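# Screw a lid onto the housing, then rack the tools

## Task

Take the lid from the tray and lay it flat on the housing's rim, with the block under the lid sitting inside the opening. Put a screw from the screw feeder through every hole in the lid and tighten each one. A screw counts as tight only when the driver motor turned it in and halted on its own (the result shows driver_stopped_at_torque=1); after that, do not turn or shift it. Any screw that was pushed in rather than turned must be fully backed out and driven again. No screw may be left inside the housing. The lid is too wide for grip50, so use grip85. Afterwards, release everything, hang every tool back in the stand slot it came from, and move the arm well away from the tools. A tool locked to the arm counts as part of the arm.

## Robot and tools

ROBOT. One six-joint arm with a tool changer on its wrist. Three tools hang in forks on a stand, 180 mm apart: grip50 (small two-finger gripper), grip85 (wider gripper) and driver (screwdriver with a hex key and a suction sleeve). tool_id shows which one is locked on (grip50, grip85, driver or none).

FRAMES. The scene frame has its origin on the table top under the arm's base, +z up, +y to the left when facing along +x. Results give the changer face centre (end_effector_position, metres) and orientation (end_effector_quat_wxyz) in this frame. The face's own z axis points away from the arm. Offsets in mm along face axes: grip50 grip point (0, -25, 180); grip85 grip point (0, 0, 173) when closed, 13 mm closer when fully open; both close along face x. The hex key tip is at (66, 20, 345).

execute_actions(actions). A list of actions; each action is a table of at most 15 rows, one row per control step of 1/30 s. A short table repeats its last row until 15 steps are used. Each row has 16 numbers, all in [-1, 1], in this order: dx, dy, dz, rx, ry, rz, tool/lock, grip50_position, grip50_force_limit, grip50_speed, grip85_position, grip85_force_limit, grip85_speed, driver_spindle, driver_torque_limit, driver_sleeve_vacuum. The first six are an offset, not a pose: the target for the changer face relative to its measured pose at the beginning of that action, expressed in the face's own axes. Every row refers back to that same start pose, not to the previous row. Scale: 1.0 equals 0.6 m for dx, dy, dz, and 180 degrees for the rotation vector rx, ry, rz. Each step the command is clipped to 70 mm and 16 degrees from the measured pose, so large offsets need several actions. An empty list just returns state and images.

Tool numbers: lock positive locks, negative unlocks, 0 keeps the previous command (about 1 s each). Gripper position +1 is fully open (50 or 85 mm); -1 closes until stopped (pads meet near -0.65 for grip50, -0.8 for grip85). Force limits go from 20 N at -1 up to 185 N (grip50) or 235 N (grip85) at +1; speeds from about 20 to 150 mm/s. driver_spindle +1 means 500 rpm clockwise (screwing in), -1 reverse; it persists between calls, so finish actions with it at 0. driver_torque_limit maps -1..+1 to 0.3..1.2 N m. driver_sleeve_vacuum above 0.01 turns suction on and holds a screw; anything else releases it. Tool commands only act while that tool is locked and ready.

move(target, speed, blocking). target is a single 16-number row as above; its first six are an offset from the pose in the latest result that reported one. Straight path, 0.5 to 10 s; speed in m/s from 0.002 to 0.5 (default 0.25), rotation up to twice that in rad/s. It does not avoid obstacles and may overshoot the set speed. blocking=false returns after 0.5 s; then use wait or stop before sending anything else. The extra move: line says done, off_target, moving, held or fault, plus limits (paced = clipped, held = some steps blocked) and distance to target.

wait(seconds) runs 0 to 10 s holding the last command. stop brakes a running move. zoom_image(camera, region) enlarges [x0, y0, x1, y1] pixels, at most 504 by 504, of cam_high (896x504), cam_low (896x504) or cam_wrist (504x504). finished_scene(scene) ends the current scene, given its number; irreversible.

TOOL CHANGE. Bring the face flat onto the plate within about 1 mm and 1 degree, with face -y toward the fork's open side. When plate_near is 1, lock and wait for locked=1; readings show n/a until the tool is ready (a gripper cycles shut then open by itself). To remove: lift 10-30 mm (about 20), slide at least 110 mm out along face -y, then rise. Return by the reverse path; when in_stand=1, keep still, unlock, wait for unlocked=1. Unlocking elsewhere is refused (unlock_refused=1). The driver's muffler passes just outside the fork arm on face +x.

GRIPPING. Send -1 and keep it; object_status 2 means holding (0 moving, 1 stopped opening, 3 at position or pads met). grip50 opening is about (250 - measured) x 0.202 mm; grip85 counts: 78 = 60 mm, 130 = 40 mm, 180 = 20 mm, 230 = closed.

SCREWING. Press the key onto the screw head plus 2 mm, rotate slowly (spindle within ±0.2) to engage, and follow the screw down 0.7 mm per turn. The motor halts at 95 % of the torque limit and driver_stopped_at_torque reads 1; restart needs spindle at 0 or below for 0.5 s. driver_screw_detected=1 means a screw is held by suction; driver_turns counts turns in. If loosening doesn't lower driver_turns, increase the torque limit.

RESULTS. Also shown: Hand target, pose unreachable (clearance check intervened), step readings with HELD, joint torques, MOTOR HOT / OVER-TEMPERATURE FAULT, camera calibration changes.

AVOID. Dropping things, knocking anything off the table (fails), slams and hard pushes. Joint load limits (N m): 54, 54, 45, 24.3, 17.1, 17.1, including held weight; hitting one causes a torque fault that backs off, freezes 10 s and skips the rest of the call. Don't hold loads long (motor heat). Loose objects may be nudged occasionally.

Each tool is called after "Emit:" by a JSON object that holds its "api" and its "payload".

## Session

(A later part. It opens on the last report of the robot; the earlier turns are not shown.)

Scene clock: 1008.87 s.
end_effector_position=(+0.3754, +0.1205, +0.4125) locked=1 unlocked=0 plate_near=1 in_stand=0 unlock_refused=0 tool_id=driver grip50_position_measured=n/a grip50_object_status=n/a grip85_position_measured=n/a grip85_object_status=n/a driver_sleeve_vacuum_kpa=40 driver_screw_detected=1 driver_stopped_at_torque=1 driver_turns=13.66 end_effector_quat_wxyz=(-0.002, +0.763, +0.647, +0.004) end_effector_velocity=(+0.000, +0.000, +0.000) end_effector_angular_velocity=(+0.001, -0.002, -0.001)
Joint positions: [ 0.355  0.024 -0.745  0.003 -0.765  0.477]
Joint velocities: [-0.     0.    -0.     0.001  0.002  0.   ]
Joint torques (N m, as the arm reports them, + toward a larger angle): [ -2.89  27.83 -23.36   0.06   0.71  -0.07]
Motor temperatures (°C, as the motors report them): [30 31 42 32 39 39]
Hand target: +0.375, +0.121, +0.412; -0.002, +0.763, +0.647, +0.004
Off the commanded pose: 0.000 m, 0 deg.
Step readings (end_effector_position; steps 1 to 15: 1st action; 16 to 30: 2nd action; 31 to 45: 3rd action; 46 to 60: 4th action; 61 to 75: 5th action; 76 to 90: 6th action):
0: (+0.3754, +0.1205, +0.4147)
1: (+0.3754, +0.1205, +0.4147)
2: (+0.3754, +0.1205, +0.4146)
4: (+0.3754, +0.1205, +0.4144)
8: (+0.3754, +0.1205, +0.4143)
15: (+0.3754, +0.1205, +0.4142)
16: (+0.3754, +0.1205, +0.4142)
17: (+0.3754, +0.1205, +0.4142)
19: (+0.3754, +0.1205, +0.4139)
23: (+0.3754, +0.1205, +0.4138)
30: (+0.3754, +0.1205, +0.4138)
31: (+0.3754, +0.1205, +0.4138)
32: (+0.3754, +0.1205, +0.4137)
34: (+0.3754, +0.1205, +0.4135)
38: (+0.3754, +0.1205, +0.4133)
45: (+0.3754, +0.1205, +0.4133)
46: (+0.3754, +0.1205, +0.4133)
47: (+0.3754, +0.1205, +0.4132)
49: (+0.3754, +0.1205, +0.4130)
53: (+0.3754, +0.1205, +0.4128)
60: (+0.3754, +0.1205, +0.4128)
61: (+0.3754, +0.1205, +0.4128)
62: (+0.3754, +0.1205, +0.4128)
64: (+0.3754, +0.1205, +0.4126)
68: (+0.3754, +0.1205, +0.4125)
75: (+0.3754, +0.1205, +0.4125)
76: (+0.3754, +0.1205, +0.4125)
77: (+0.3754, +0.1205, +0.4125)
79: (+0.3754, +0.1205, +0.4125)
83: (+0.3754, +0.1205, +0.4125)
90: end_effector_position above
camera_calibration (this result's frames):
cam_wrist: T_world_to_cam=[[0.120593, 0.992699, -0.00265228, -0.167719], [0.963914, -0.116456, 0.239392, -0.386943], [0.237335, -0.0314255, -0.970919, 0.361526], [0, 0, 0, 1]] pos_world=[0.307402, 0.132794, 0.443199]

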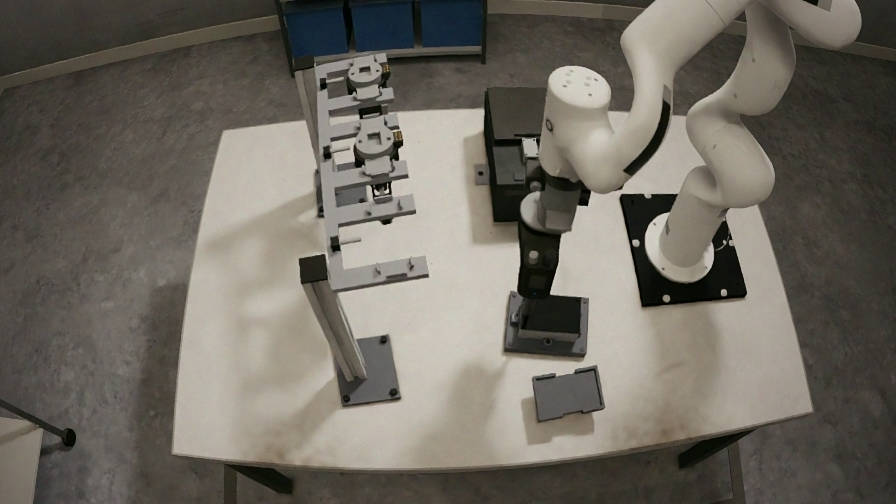

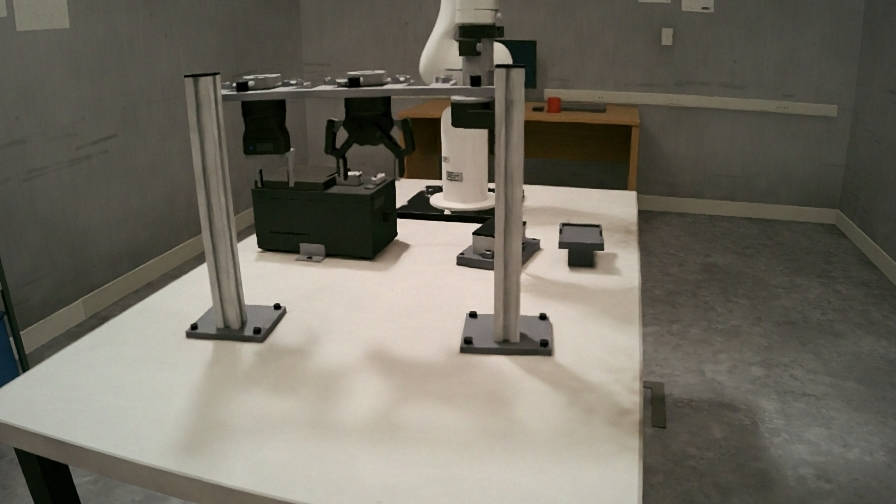

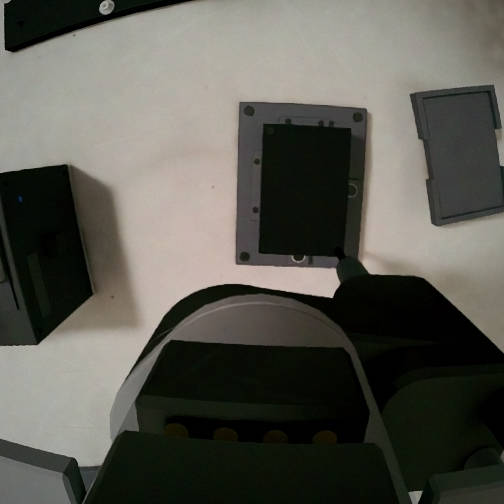

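Emit:
{"api": "execute_actions", "payload": {"actions": [[[0,0,0,0,0,0,0,0,0,0,0,0,0,0,0,0]]]}}

Emit:
{"api": "move", "payload": {"target": [0,0,-0.06,0,0,0,0,0,0,0,0,0,0,0,0,0], "speed": 0.04}}

Emit:
{"api": "zoom_image", "payload": {"camera": "cam_high", "region": [495,280,605,365]}}

Emit:
{"api": "zoom_image", "payload": {"camera": "cam_wrist", "region": [240,100,380,270]}}

Scene clock: 1021.47 s.
end_effector_position=(+0.3754, +0.1205, +0.4125) locked=1 unlocked=0 plate_near=1 in_stand=0 unlock_refused=0 tool_id=driver grip50_position_measured=n/a grip50_object_status=n/a grip85_position_measured=n/a grip85_object_status=n/a driver_sleeve_vacuum_kpa=0 driver_screw_detected=0 driver_stopped_at_torque=1 driver_turns=13.66 end_effector_quat_wxyz=(-0.002, +0.763, +0.647, +0.004) end_effector_velocity=(-0.000, -0.000, -0.000) end_effector_angular_velocity=(-0.000, +0.001, -0.001)
Joint positions: [ 0.355  0.024 -0.745  0.003 -0.765  0.477]
Joint velocities: [-0.001 -0.001  0.     0.    -0.001 -0.   ]
Joint torques (N m, as the arm reports them, + toward a larger angle): [ -2.59  28.   -24.04   0.04   0.75  -0.05]
Motor temperatures (°C, as the motors report them): [30 31 42 32 39 39]
Hand target: +0.375, +0.121, +0.412; -0.002, +0.763, +0.647, +0.004
Off the commanded pose: 0.000 m, 0 deg.
Step readings (end_effector_position):
0: (+0.3754, +0.1205, +0.4125)
1: (+0.3754, +0.1205, +0.4125)
2: (+0.3754, +0.1205, +0.4125)
4: (+0.3754, +0.1205, +0.4125)
8: (+0.3754, +0.1205, +0.4125)
15: end_effector_position above
camera_calibration (this result's frames):
cam_wrist: T_world_to_cam=[[0.120593, 0.992699, -0.00265266, -0.167719], [0.963914, -0.116456, 0.239392, -0.386943], [0.237335, -0.0314258, -0.970919, 0.361527], [0, 0, 0, 1]] pos_world=[0.307402, 0.132794, 0.443199]

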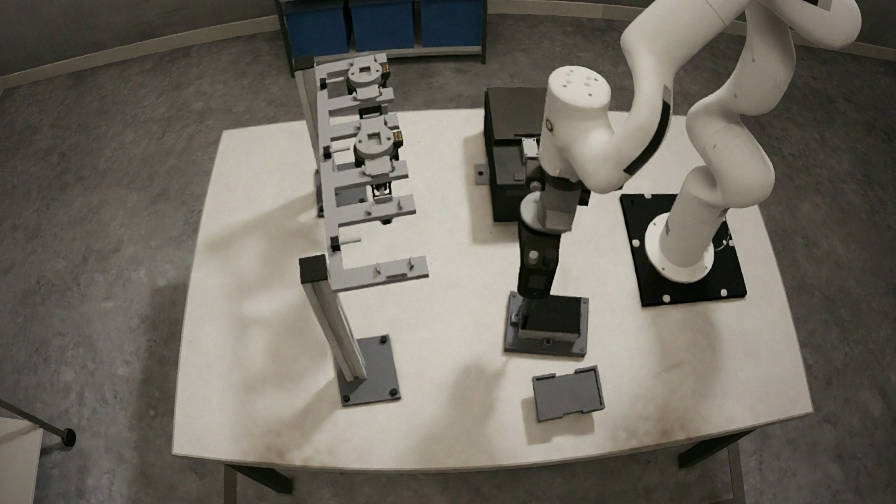

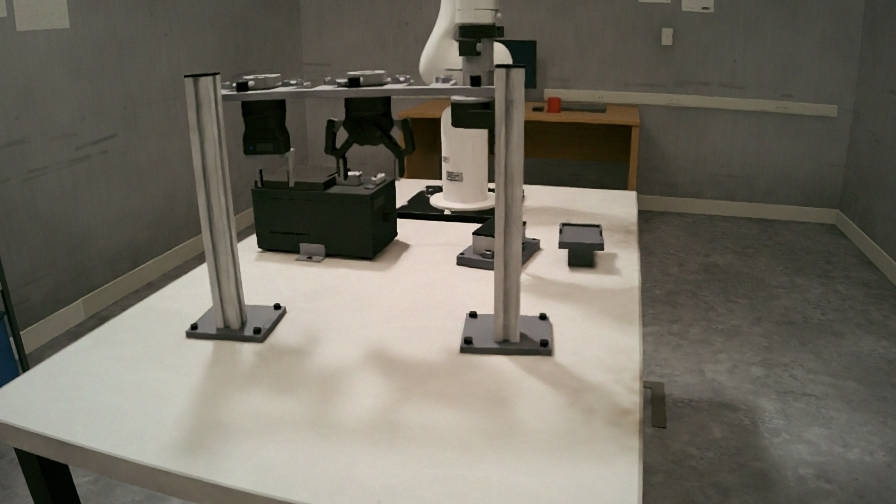

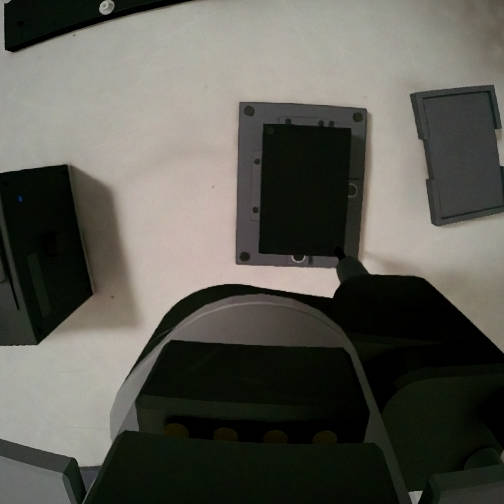

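Scene clock: 1022.70 s.
end_effector_position=(+0.3753, +0.1202, +0.4483) locked=1 unlocked=0 plate_near=1 in_stand=0 unlock_refused=0 tool_id=driver grip50_position_measured=n/a grip50_object_status=n/a grip85_position_measured=n/a grip85_object_status=n/a driver_sleeve_vacuum_kpa=0 driver_screw_detected=0 driver_stopped_at_torque=1 driver_turns=13.66 end_effector_quat_wxyz=(-0.002, +0.763, +0.647, +0.004) end_effector_velocity=(+0.000, +0.000, +0.001) end_effector_angular_velocity=(+0.001, -0.002, +0.000)
Joint positions: [ 0.355  0.066 -0.792  0.003 -0.854  0.477]
Joint velocities: [ 0.001  0.001 -0.001  0.     0.001  0.   ]
Joint torques (N m, as the arm reports them, + toward a larger angle): [ -1.08  28.88 -25.7    0.79   0.83  -0.34]
Motor temperatures (°C, as the motors report them): [30 31 42 32 39 39]
Hand target: +0.375, +0.120, +0.448; -0.002, +0.763, +0.647, +0.004
Off the commanded pose: 0.000 m, 0 deg.
move: done
camera_calibration (this result's frames):
cam_wrist: T_world_to_cam=[[0.120477, 0.992713, -0.00266433, -0.16729], [0.96399, -0.116349, 0.239138, -0.395346], [0.237085, -0.031379, -0.970982, 0.396482], [0, 0, 0, 1]] pos_world=[0.307264, 0.132513, 0.479074]

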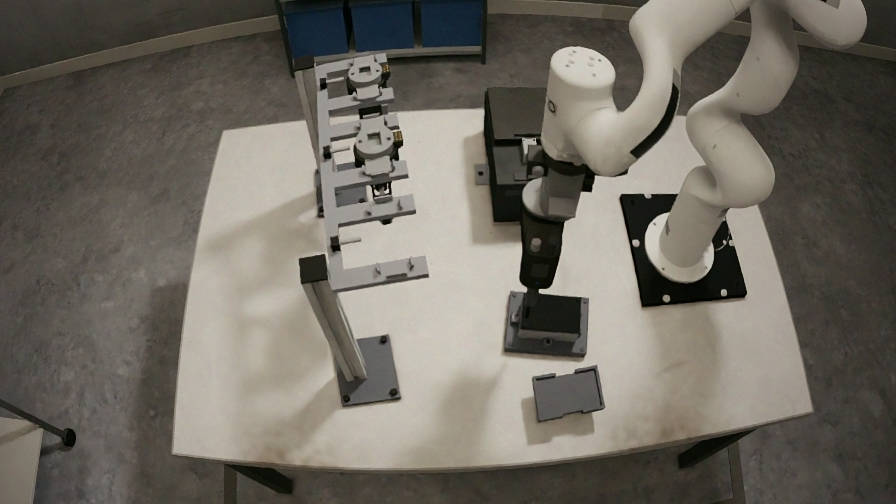

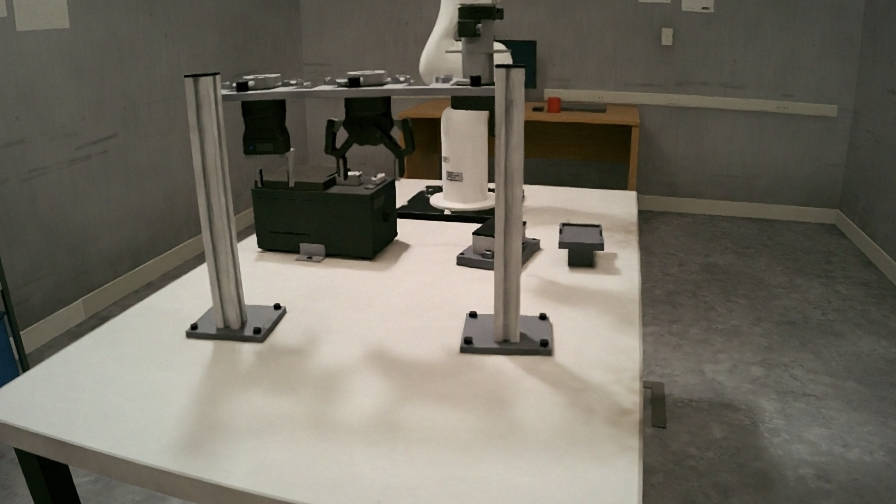

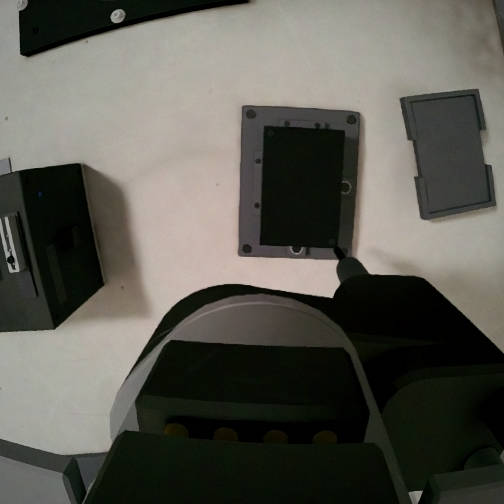

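Region (495, 280, 605, 365) of cam_high's 896x504 image, scaled by 4.582, with more detail than that image has; it fills the top 389 rows of this view, and the rest is white.

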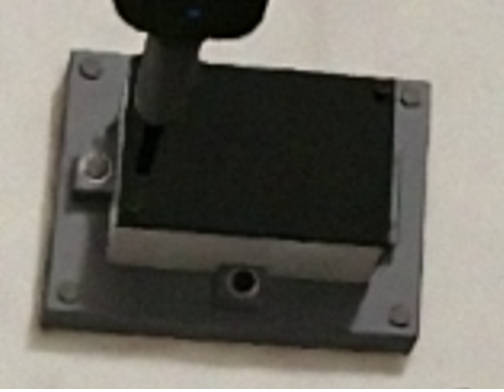

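Region (240, 100, 380, 270) of cam_wrist's 504x504 image, scaled by 2.965, with more detail than that image has; it fills the left 415 columns of this view, and the rest is white.

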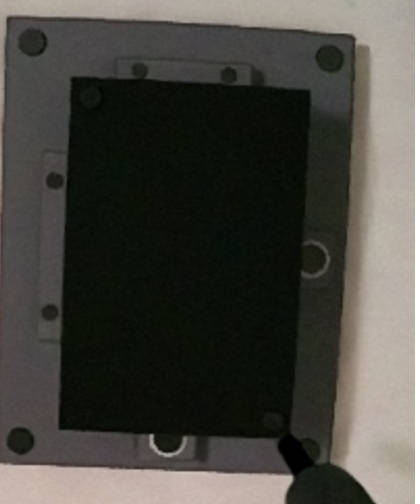

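Emit:
{"api": "move", "payload": {"target": [0.1048,0.2063,0.0263,0,0,-0.0968,0,0,0,0,0,0,0,0,0,0], "speed": 0.15}}

Scene clock: 1042.67 s.
end_effector_position=(+0.5075, +0.1620, +0.4332) locked=1 unlocked=0 plate_near=1 in_stand=0 unlock_refused=0 tool_id=driver grip50_position_measured=n/a grip50_object_status=n/a grip85_position_measured=n/a grip85_object_status=n/a driver_sleeve_vacuum_kpa=0 driver_screw_detected=0 driver_stopped_at_torque=1 driver_turns=13.66 end_effector_quat_wxyz=(-0.002, +0.656, +0.755, +0.004) end_effector_velocity=(+0.001, +0.001, +0.000) end_effector_angular_velocity=(+0.001, -0.000, +0.001)
Joint positions: [ 0.352 -0.294 -1.152  0.003 -0.856  0.17 ]
Joint velocities: [-0.    -0.003 -0.004  0.001 -0.001 -0.002]
Joint torques (N m, as the arm reports them, + toward a larger angle): [ -1.67  49.94 -25.85   0.47   0.61  -0.25]
Motor temperatures (°C, as the motors report them): [30 31 42 32 39 39]
Hand target: +0.508, +0.162, +0.433; -0.002, +0.656, +0.755, +0.004
Off the commanded pose: 0.000 m, 0 deg.
move: done
camera_calibration (this result's frames):
cam_wrist: T_world_to_cam=[[-0.182157, 0.983262, -0.00371991, -0.0690992], [0.954029, 0.177655, 0.241386, -0.557885], [0.238007, 0.0404214, -0.970422, 0.339438], [0, 0, 0, 1]] pos_world=[0.438863, 0.153333, 0.463807]

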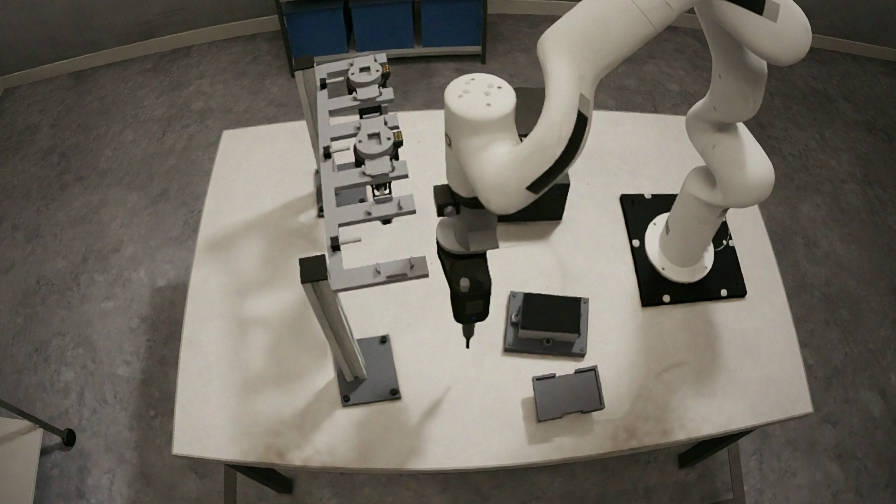

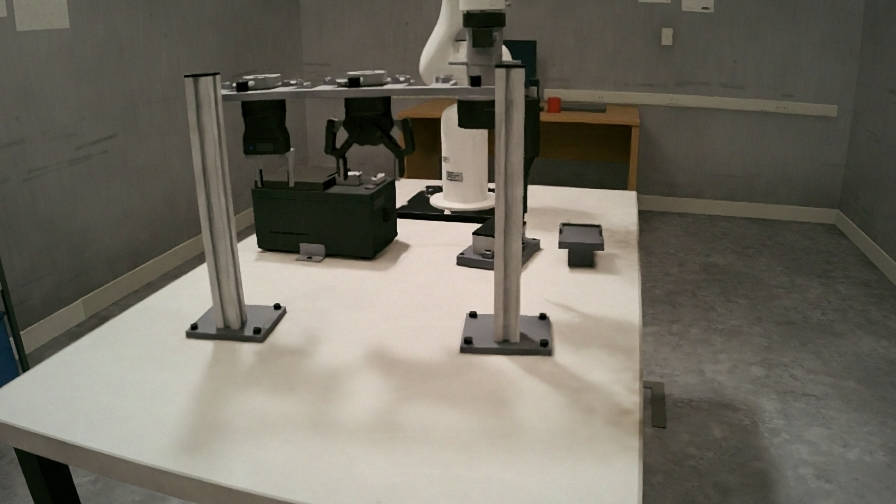

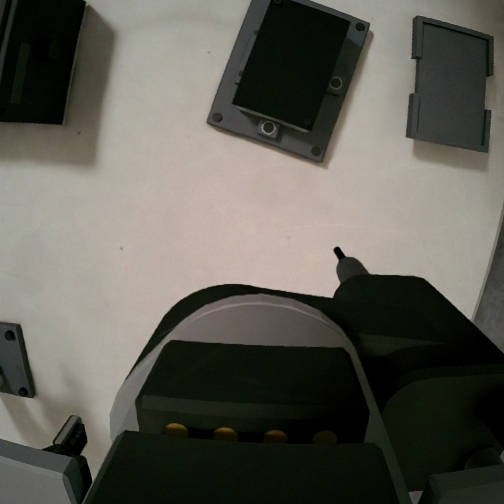

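Emit:
{"api": "move", "payload": {"target": [-0.0007,0.2101,0.0018,0,0,0,0,0,0,0,0,0,0,0,0,0], "speed": 0.07}}

Scene clock: 1052.33 s.
end_effector_position=(+0.6322, +0.1790, +0.4325) locked=1 unlocked=0 plate_near=1 in_stand=0 unlock_refused=0 tool_id=driver grip50_position_measured=n/a grip50_object_status=n/a grip85_position_measured=n/a grip85_object_status=n/a driver_sleeve_vacuum_kpa=0 driver_screw_detected=0 driver_stopped_at_torque=1 driver_turns=13.66 end_effector_quat_wxyz=(-0.002, +0.656, +0.755, +0.004) end_effector_velocity=(+0.001, -0.000, +0.001) end_effector_angular_velocity=(-0.001, +0.001, +0.001)
Joint positions: [ 0.319 -0.602 -1.578  0.003 -0.974  0.137]
Joint velocities: [-0.    -0.002 -0.004 -0.001 -0.004 -0.001]
Joint torques (N m, as the arm reports them, + toward a larger angle): [ -0.89  70.54 -26.26   1.02   0.51  -0.26]
Motor temperatures (°C, as the motors report them): [30 31 42 32 39 39]
Hand target: +0.632, +0.179, +0.433; -0.002, +0.656, +0.755, +0.004
Off the commanded pose: 0.000 m, 0 deg.
move: done
camera_calibration (this result's frames):
cam_wrist: T_world_to_cam=[[-0.182361, 0.983225, -0.00366331, -0.0630122], [0.954046, 0.177848, 0.241177, -0.679711], [0.237782, 0.0404864, -0.970474, 0.308543], [0, 0, 0, 1]] pos_world=[0.563618, 0.170349, 0.463132]

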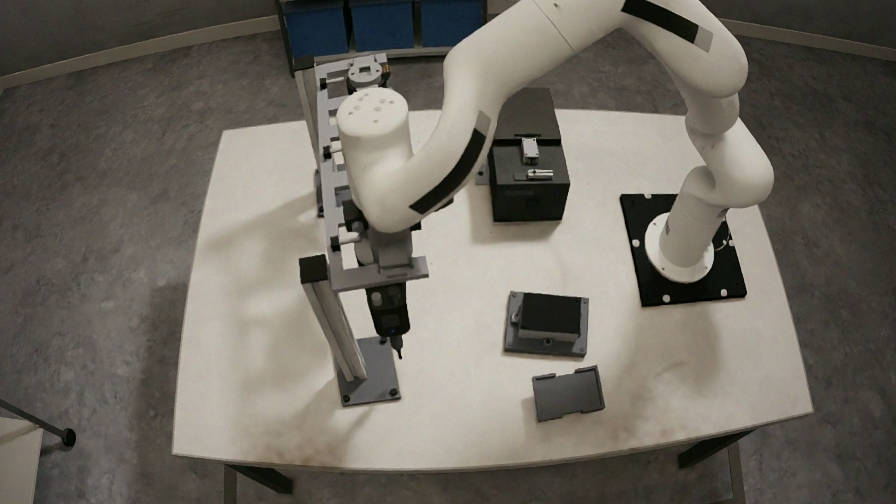

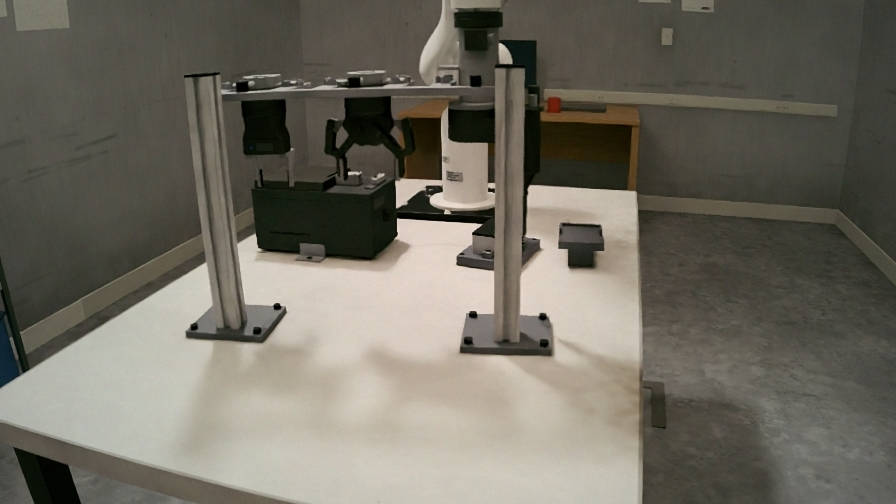

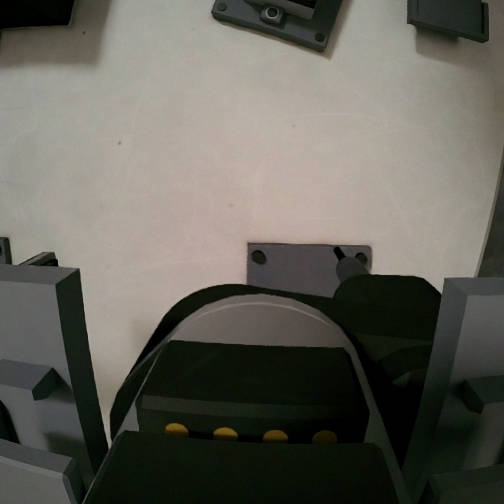

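Lower to (0.6325, 0.1793, 0.4122).

Emit:
{"api": "move", "payload": {"target": [0.0004,0.0005,0.0338,0,0,0,0,0,0,0,0,0,0,0,0,0], "speed": 0.015}}

Scene clock: 1057.10 s.
end_effector_position=(+0.6326, +0.1794, +0.4126) locked=1 unlocked=0 plate_near=1 in_stand=1 unlock_refused=0 tool_id=driver grip50_position_measured=n/a grip50_object_status=n/a grip85_position_measured=n/a grip85_object_status=n/a driver_sleeve_vacuum_kpa=0 driver_screw_detected=0 driver_stopped_at_torque=1 driver_turns=13.66 end_effector_quat_wxyz=(-0.002, +0.656, +0.755, +0.004) end_effector_velocity=(+0.000, +0.001, -0.000) end_effector_angular_velocity=(+0.001, -0.004, +0.001)
Joint positions: [ 0.319 -0.617 -1.556  0.003 -0.936  0.137]
Joint velocities: [ 0.001 -0.     0.     0.     0.005 -0.001]
Joint torques (N m, as the arm reports them, + toward a larger angle): [ -1.46  68.09 -25.27   1.59   0.48  -0.33]
Motor temperatures (°C, as the motors report them): [30 31 43 32 39 39]
Hand target: +0.633, +0.179, +0.412; -0.002, +0.656, +0.755, +0.004
Off the commanded pose: 0.000 m, 0 deg.
move: done
camera_calibration (this result's frames):
cam_wrist: T_world_to_cam=[[-0.182301, 0.983236, -0.00368351, -0.0634758], [0.953933, 0.177773, 0.24168, -0.675477], [0.238284, 0.0405447, -0.970349, 0.288746], [0, 0, 0, 1]] pos_world=[0.563984, 0.170786, 0.4432]

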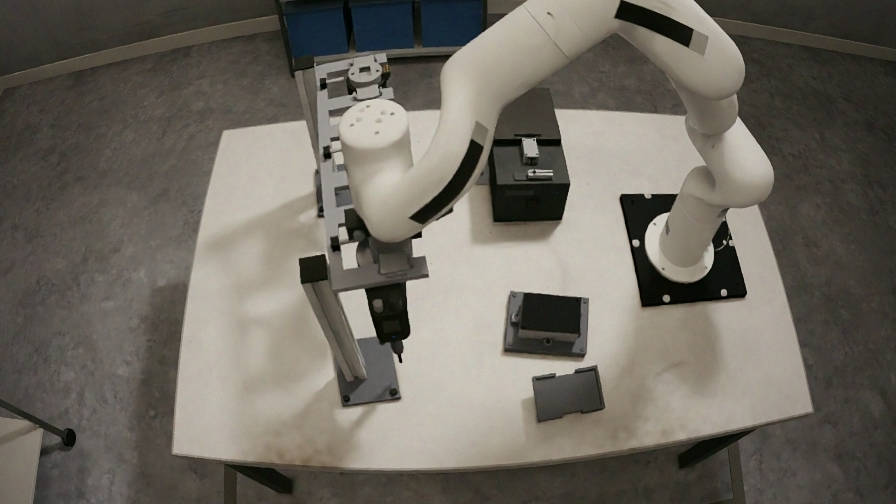

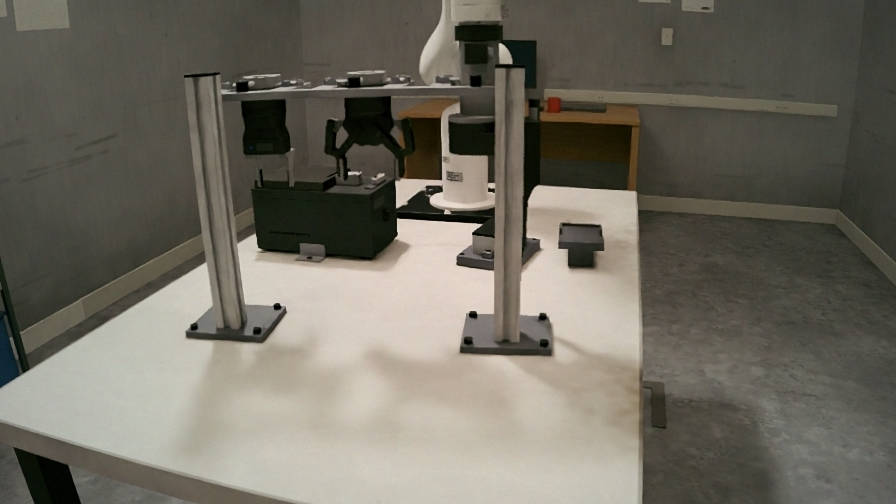

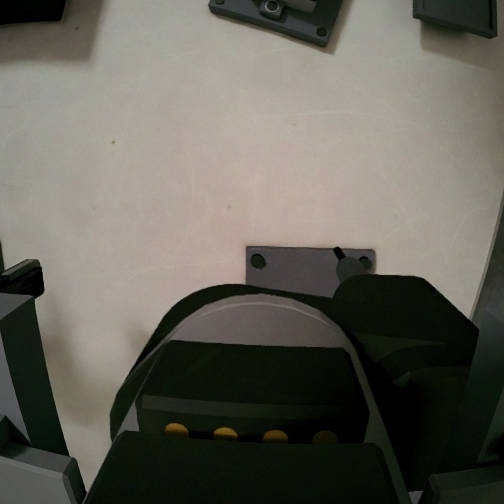

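Emit:
{"api": "execute_actions", "payload": {"actions": [[[0,0,0.0012,0,0,0,0,0,0,0,0,0,0,0,0,0]],[[0,0,0,0,0,0,-1,0,0,0,0,0,0,0,0,0]],[[0,0,0,0,0,0,-1,0,0,0,0,0,0,0,0,0]],[[0,0,0,0,0,0,-1,0,0,0,0,0,0,0,0,0]]]}}

Scene clock: 1064.70 s.
end_effector_position=(+0.6325, +0.1794, +0.4117) locked=0 unlocked=1 plate_near=1 in_stand=1 unlock_refused=0 tool_id=none grip50_position_measured=n/a grip50_object_status=n/a grip85_position_measured=n/a grip85_object_status=n/a driver_sleeve_vacuum_kpa=n/a driver_screw_detected=n/a driver_stopped_at_torque=n/a driver_turns=n/a end_effector_quat_wxyz=(-0.002, +0.656, +0.755, +0.004) end_effector_velocity=(+0.000, +0.000, +0.000) end_effector_angular_velocity=(+0.001, -0.001, -0.000)
Joint positions: [ 0.319 -0.618 -1.555  0.003 -0.935  0.137]
Joint velocities: [ 0.     0.    -0.001  0.     0.001  0.   ]
Joint torques (N m, as the arm reports them, + toward a larger angle): [ -3.64  38.38 -14.77   0.5    0.79  -0.15]
Motor temperatures (°C, as the motors report them): [30 31 42 32 39 39]
Hand target: +0.633, +0.179, +0.412; -0.002, +0.656, +0.755, +0.004
Off the commanded pose: 0.000 m, 0 deg.
Step readings (end_effector_position; steps 1 to 15: 1st action; 16 to 30: 2nd action; 31 to 45: 3rd action; 46 to 60: 4th action):
0: (+0.6325, +0.1794, +0.4123)
1: (+0.6325, +0.1794, +0.4123)
2: (+0.6326, +0.1794, +0.4123)
4: (+0.6326, +0.1794, +0.4122)
8: (+0.6326, +0.1794, +0.4122)
15: (+0.6326, +0.1794, +0.4122)
16: (+0.6324, +0.1794, +0.4116)
17: (+0.6324, +0.1794, +0.4117)
19: (+0.6324, +0.1794, +0.4117)
23: (+0.6325, +0.1794, +0.4116)
30: (+0.6325, +0.1794, +0.4117)
31: (+0.6325, +0.1794, +0.4117)
32: (+0.6325, +0.1794, +0.4117)
34: (+0.6325, +0.1794, +0.4117)
38: (+0.6325, +0.1794, +0.4117)
45: (+0.6325, +0.1794, +0.4117)
46: (+0.6325, +0.1794, +0.4117)
47: (+0.6325, +0.1794, +0.4117)
49: (+0.6325, +0.1794, +0.4117)
53: (+0.6325, +0.1794, +0.4117)
60: end_effector_position above
camera_calibration (this result's frames):
cam_wrist: T_world_to_cam=[[-0.182305, 0.983236, -0.00356041, -0.0635392], [0.954089, 0.177774, 0.24106, -0.674986], [0.237652, 0.0405496, -0.970504, 0.288311], [0, 0, 0, 1]] pos_world=[0.563896, 0.170778, 0.442293]

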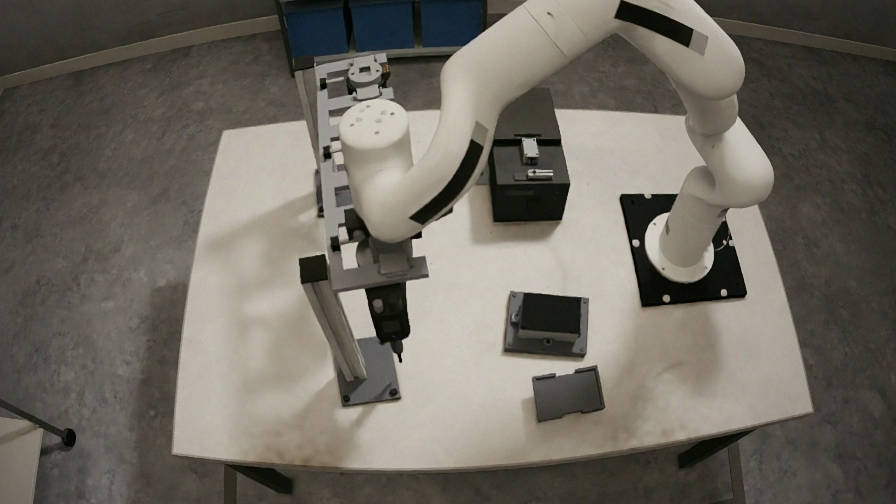

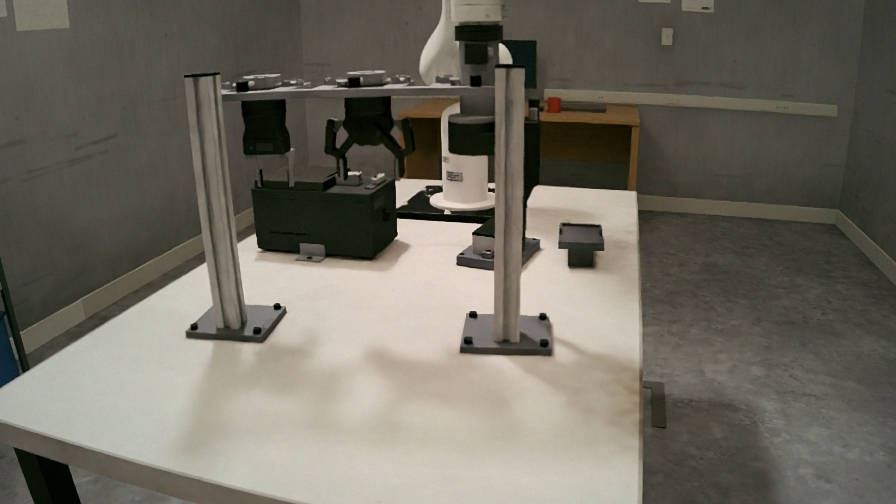

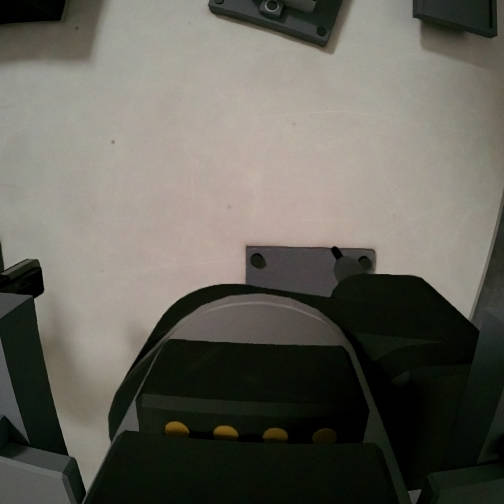

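Emit:
{"api": "move", "payload": {"target": [0,0,-0.12,0,0,0,0,0,0,0,0,0,0,0,0,0], "speed": 0.06}}

Emit:
{"api": "move", "payload": {"target": [0,-0.5,-0.08,0,0,0,0,0,0,0,0,0,0,0,0,0], "speed": 0.2}}

Scene clock: 1071.47 s.
end_effector_position=(+0.6324, +0.1789, +0.4835) locked=0 unlocked=1 plate_near=0 in_stand=0 unlock_refused=0 tool_id=none grip50_position_measured=n/a grip50_object_status=n/a grip85_position_measured=n/a grip85_object_status=n/a driver_sleeve_vacuum_kpa=n/a driver_screw_detected=n/a driver_stopped_at_torque=n/a driver_turns=n/a end_effector_quat_wxyz=(-0.002, +0.656, +0.755, +0.004) end_effector_velocity=(+0.000, -0.001, +0.000) end_effector_angular_velocity=(-0.001, +0.002, -0.001)
Joint positions: [ 0.319 -0.574 -1.652  0.003 -1.076  0.137]
Joint velocities: [-0.001 -0.001 -0.001 -0.    -0.003 -0.   ]
Joint torques (N m, as the arm reports them, + toward a larger angle): [ -2.17  48.25 -18.23   0.58   0.06  -0.34]
Motor temperatures (°C, as the motors report them): [30 31 42 32 39 39]
Hand target: +0.632, +0.179, +0.484; -0.002, +0.656, +0.755, +0.004
Off the commanded pose: 0.000 m, 0 deg.
move: done
camera_calibration (this result's frames):
cam_wrist: T_world_to_cam=[[-0.182509, 0.983198, -0.00345736, -0.0627155], [0.954109, 0.177956, 0.240848, -0.692004], [0.237417, 0.0406582, -0.970557, 0.358196], [0, 0, 0, 1]] pos_world=[0.563759, 0.170245, 0.514101]

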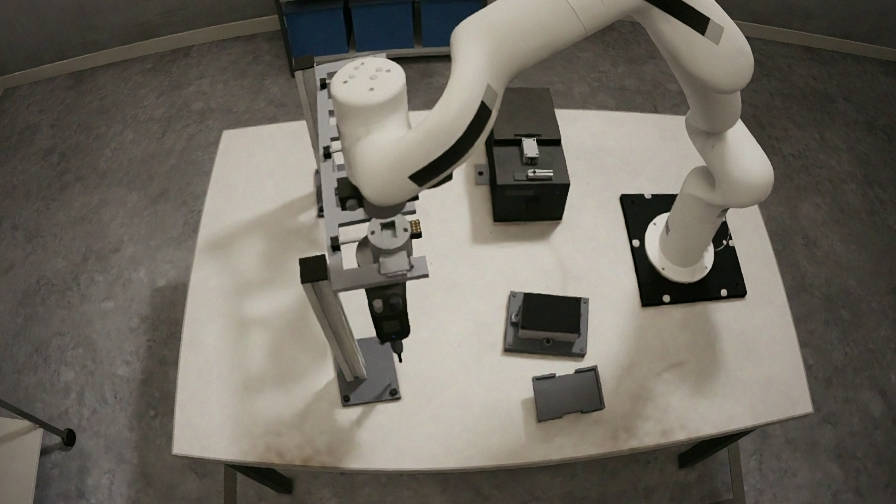

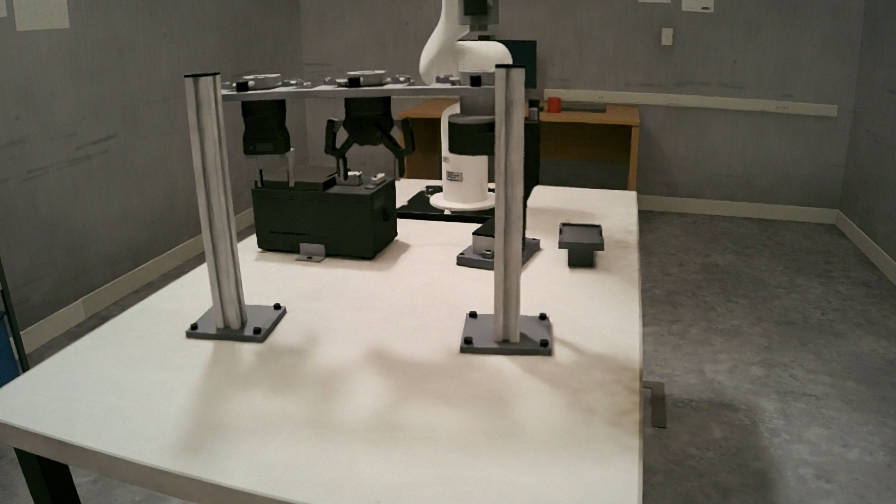

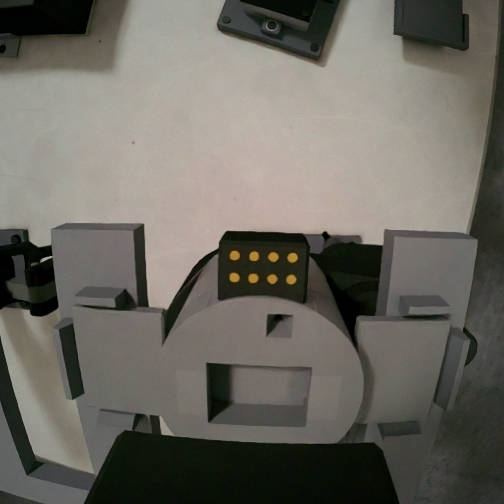

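Scene clock: 1073.47 s.
end_effector_position=(+0.3354, +0.1371, +0.5306) locked=0 unlocked=1 plate_near=0 in_stand=0 unlock_refused=0 tool_id=none grip50_position_measured=n/a grip50_object_status=n/a grip85_position_measured=n/a grip85_object_status=n/a driver_sleeve_vacuum_kpa=n/a driver_screw_detected=n/a driver_stopped_at_torque=n/a driver_turns=n/a end_effector_quat_wxyz=(-0.002, +0.656, +0.755, +0.004) end_effector_velocity=(-0.001, -0.000, +0.000) end_effector_angular_velocity=(+0.001, -0.001, -0.001)
Joint positions: [ 0.434  0.211 -0.853  0.003 -1.063  0.252]
Joint velocities: [-0.     0.004  0.002  0.    -0.     0.001]
Joint torques (N m, as the arm reports them, + toward a larger angle): [ -2.41   9.75 -18.19   0.24  -0.08  -0.28]
Motor temperatures (°C, as the motors report them): [30 31 42 32 39 39]
Hand target: +0.335, +0.137, +0.531; -0.002, +0.656, +0.755, +0.004
Off the commanded pose: 0.001 m, 0 deg.
move: done
camera_calibration (this result's frames):
cam_wrist: T_world_to_cam=[[-0.182439, 0.983212, -0.00336408, -0.0756993], [0.954209, 0.17788, 0.240509, -0.412382], [0.237069, 0.040668, -0.970641, 0.476323], [0, 0, 0, 1]] pos_world=[0.266766, 0.128412, 0.561266]

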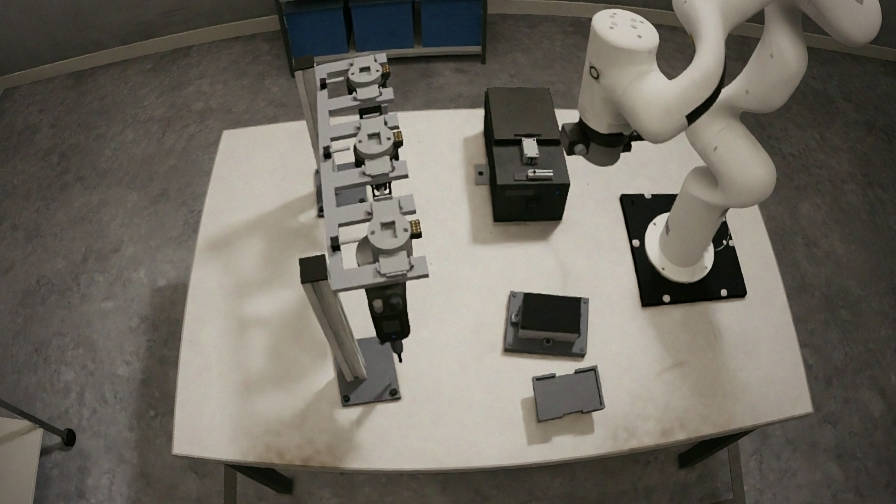

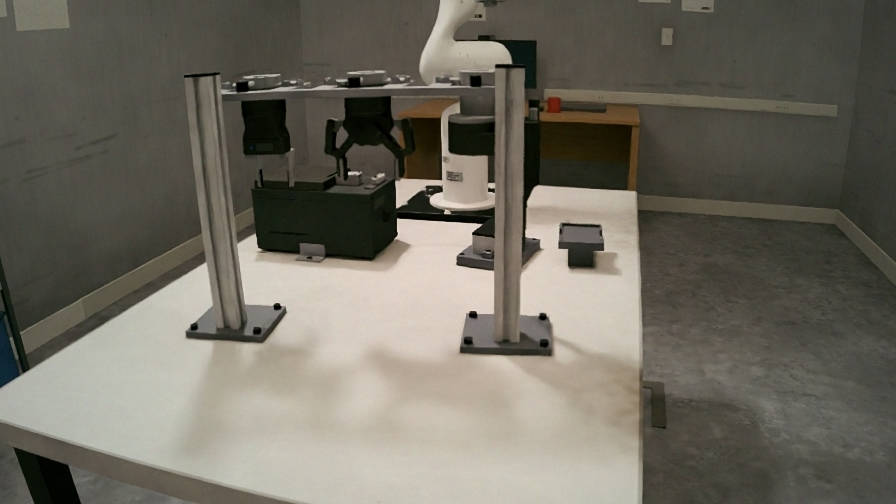

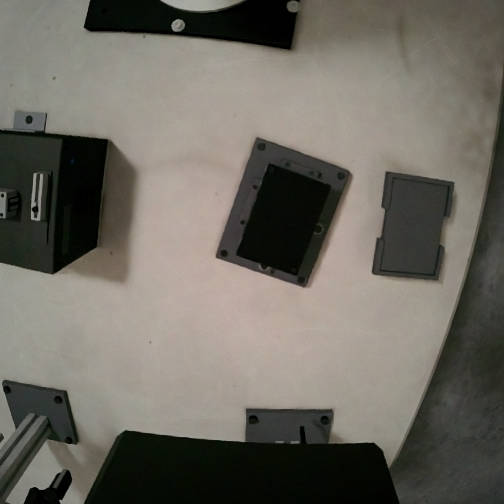

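All three tools are in the stand, the lid is seated and both screws are tightened.

Emit:
{"api": "finished_scene", "payload": {"scene": 2}}

The scene is finished: the task was done.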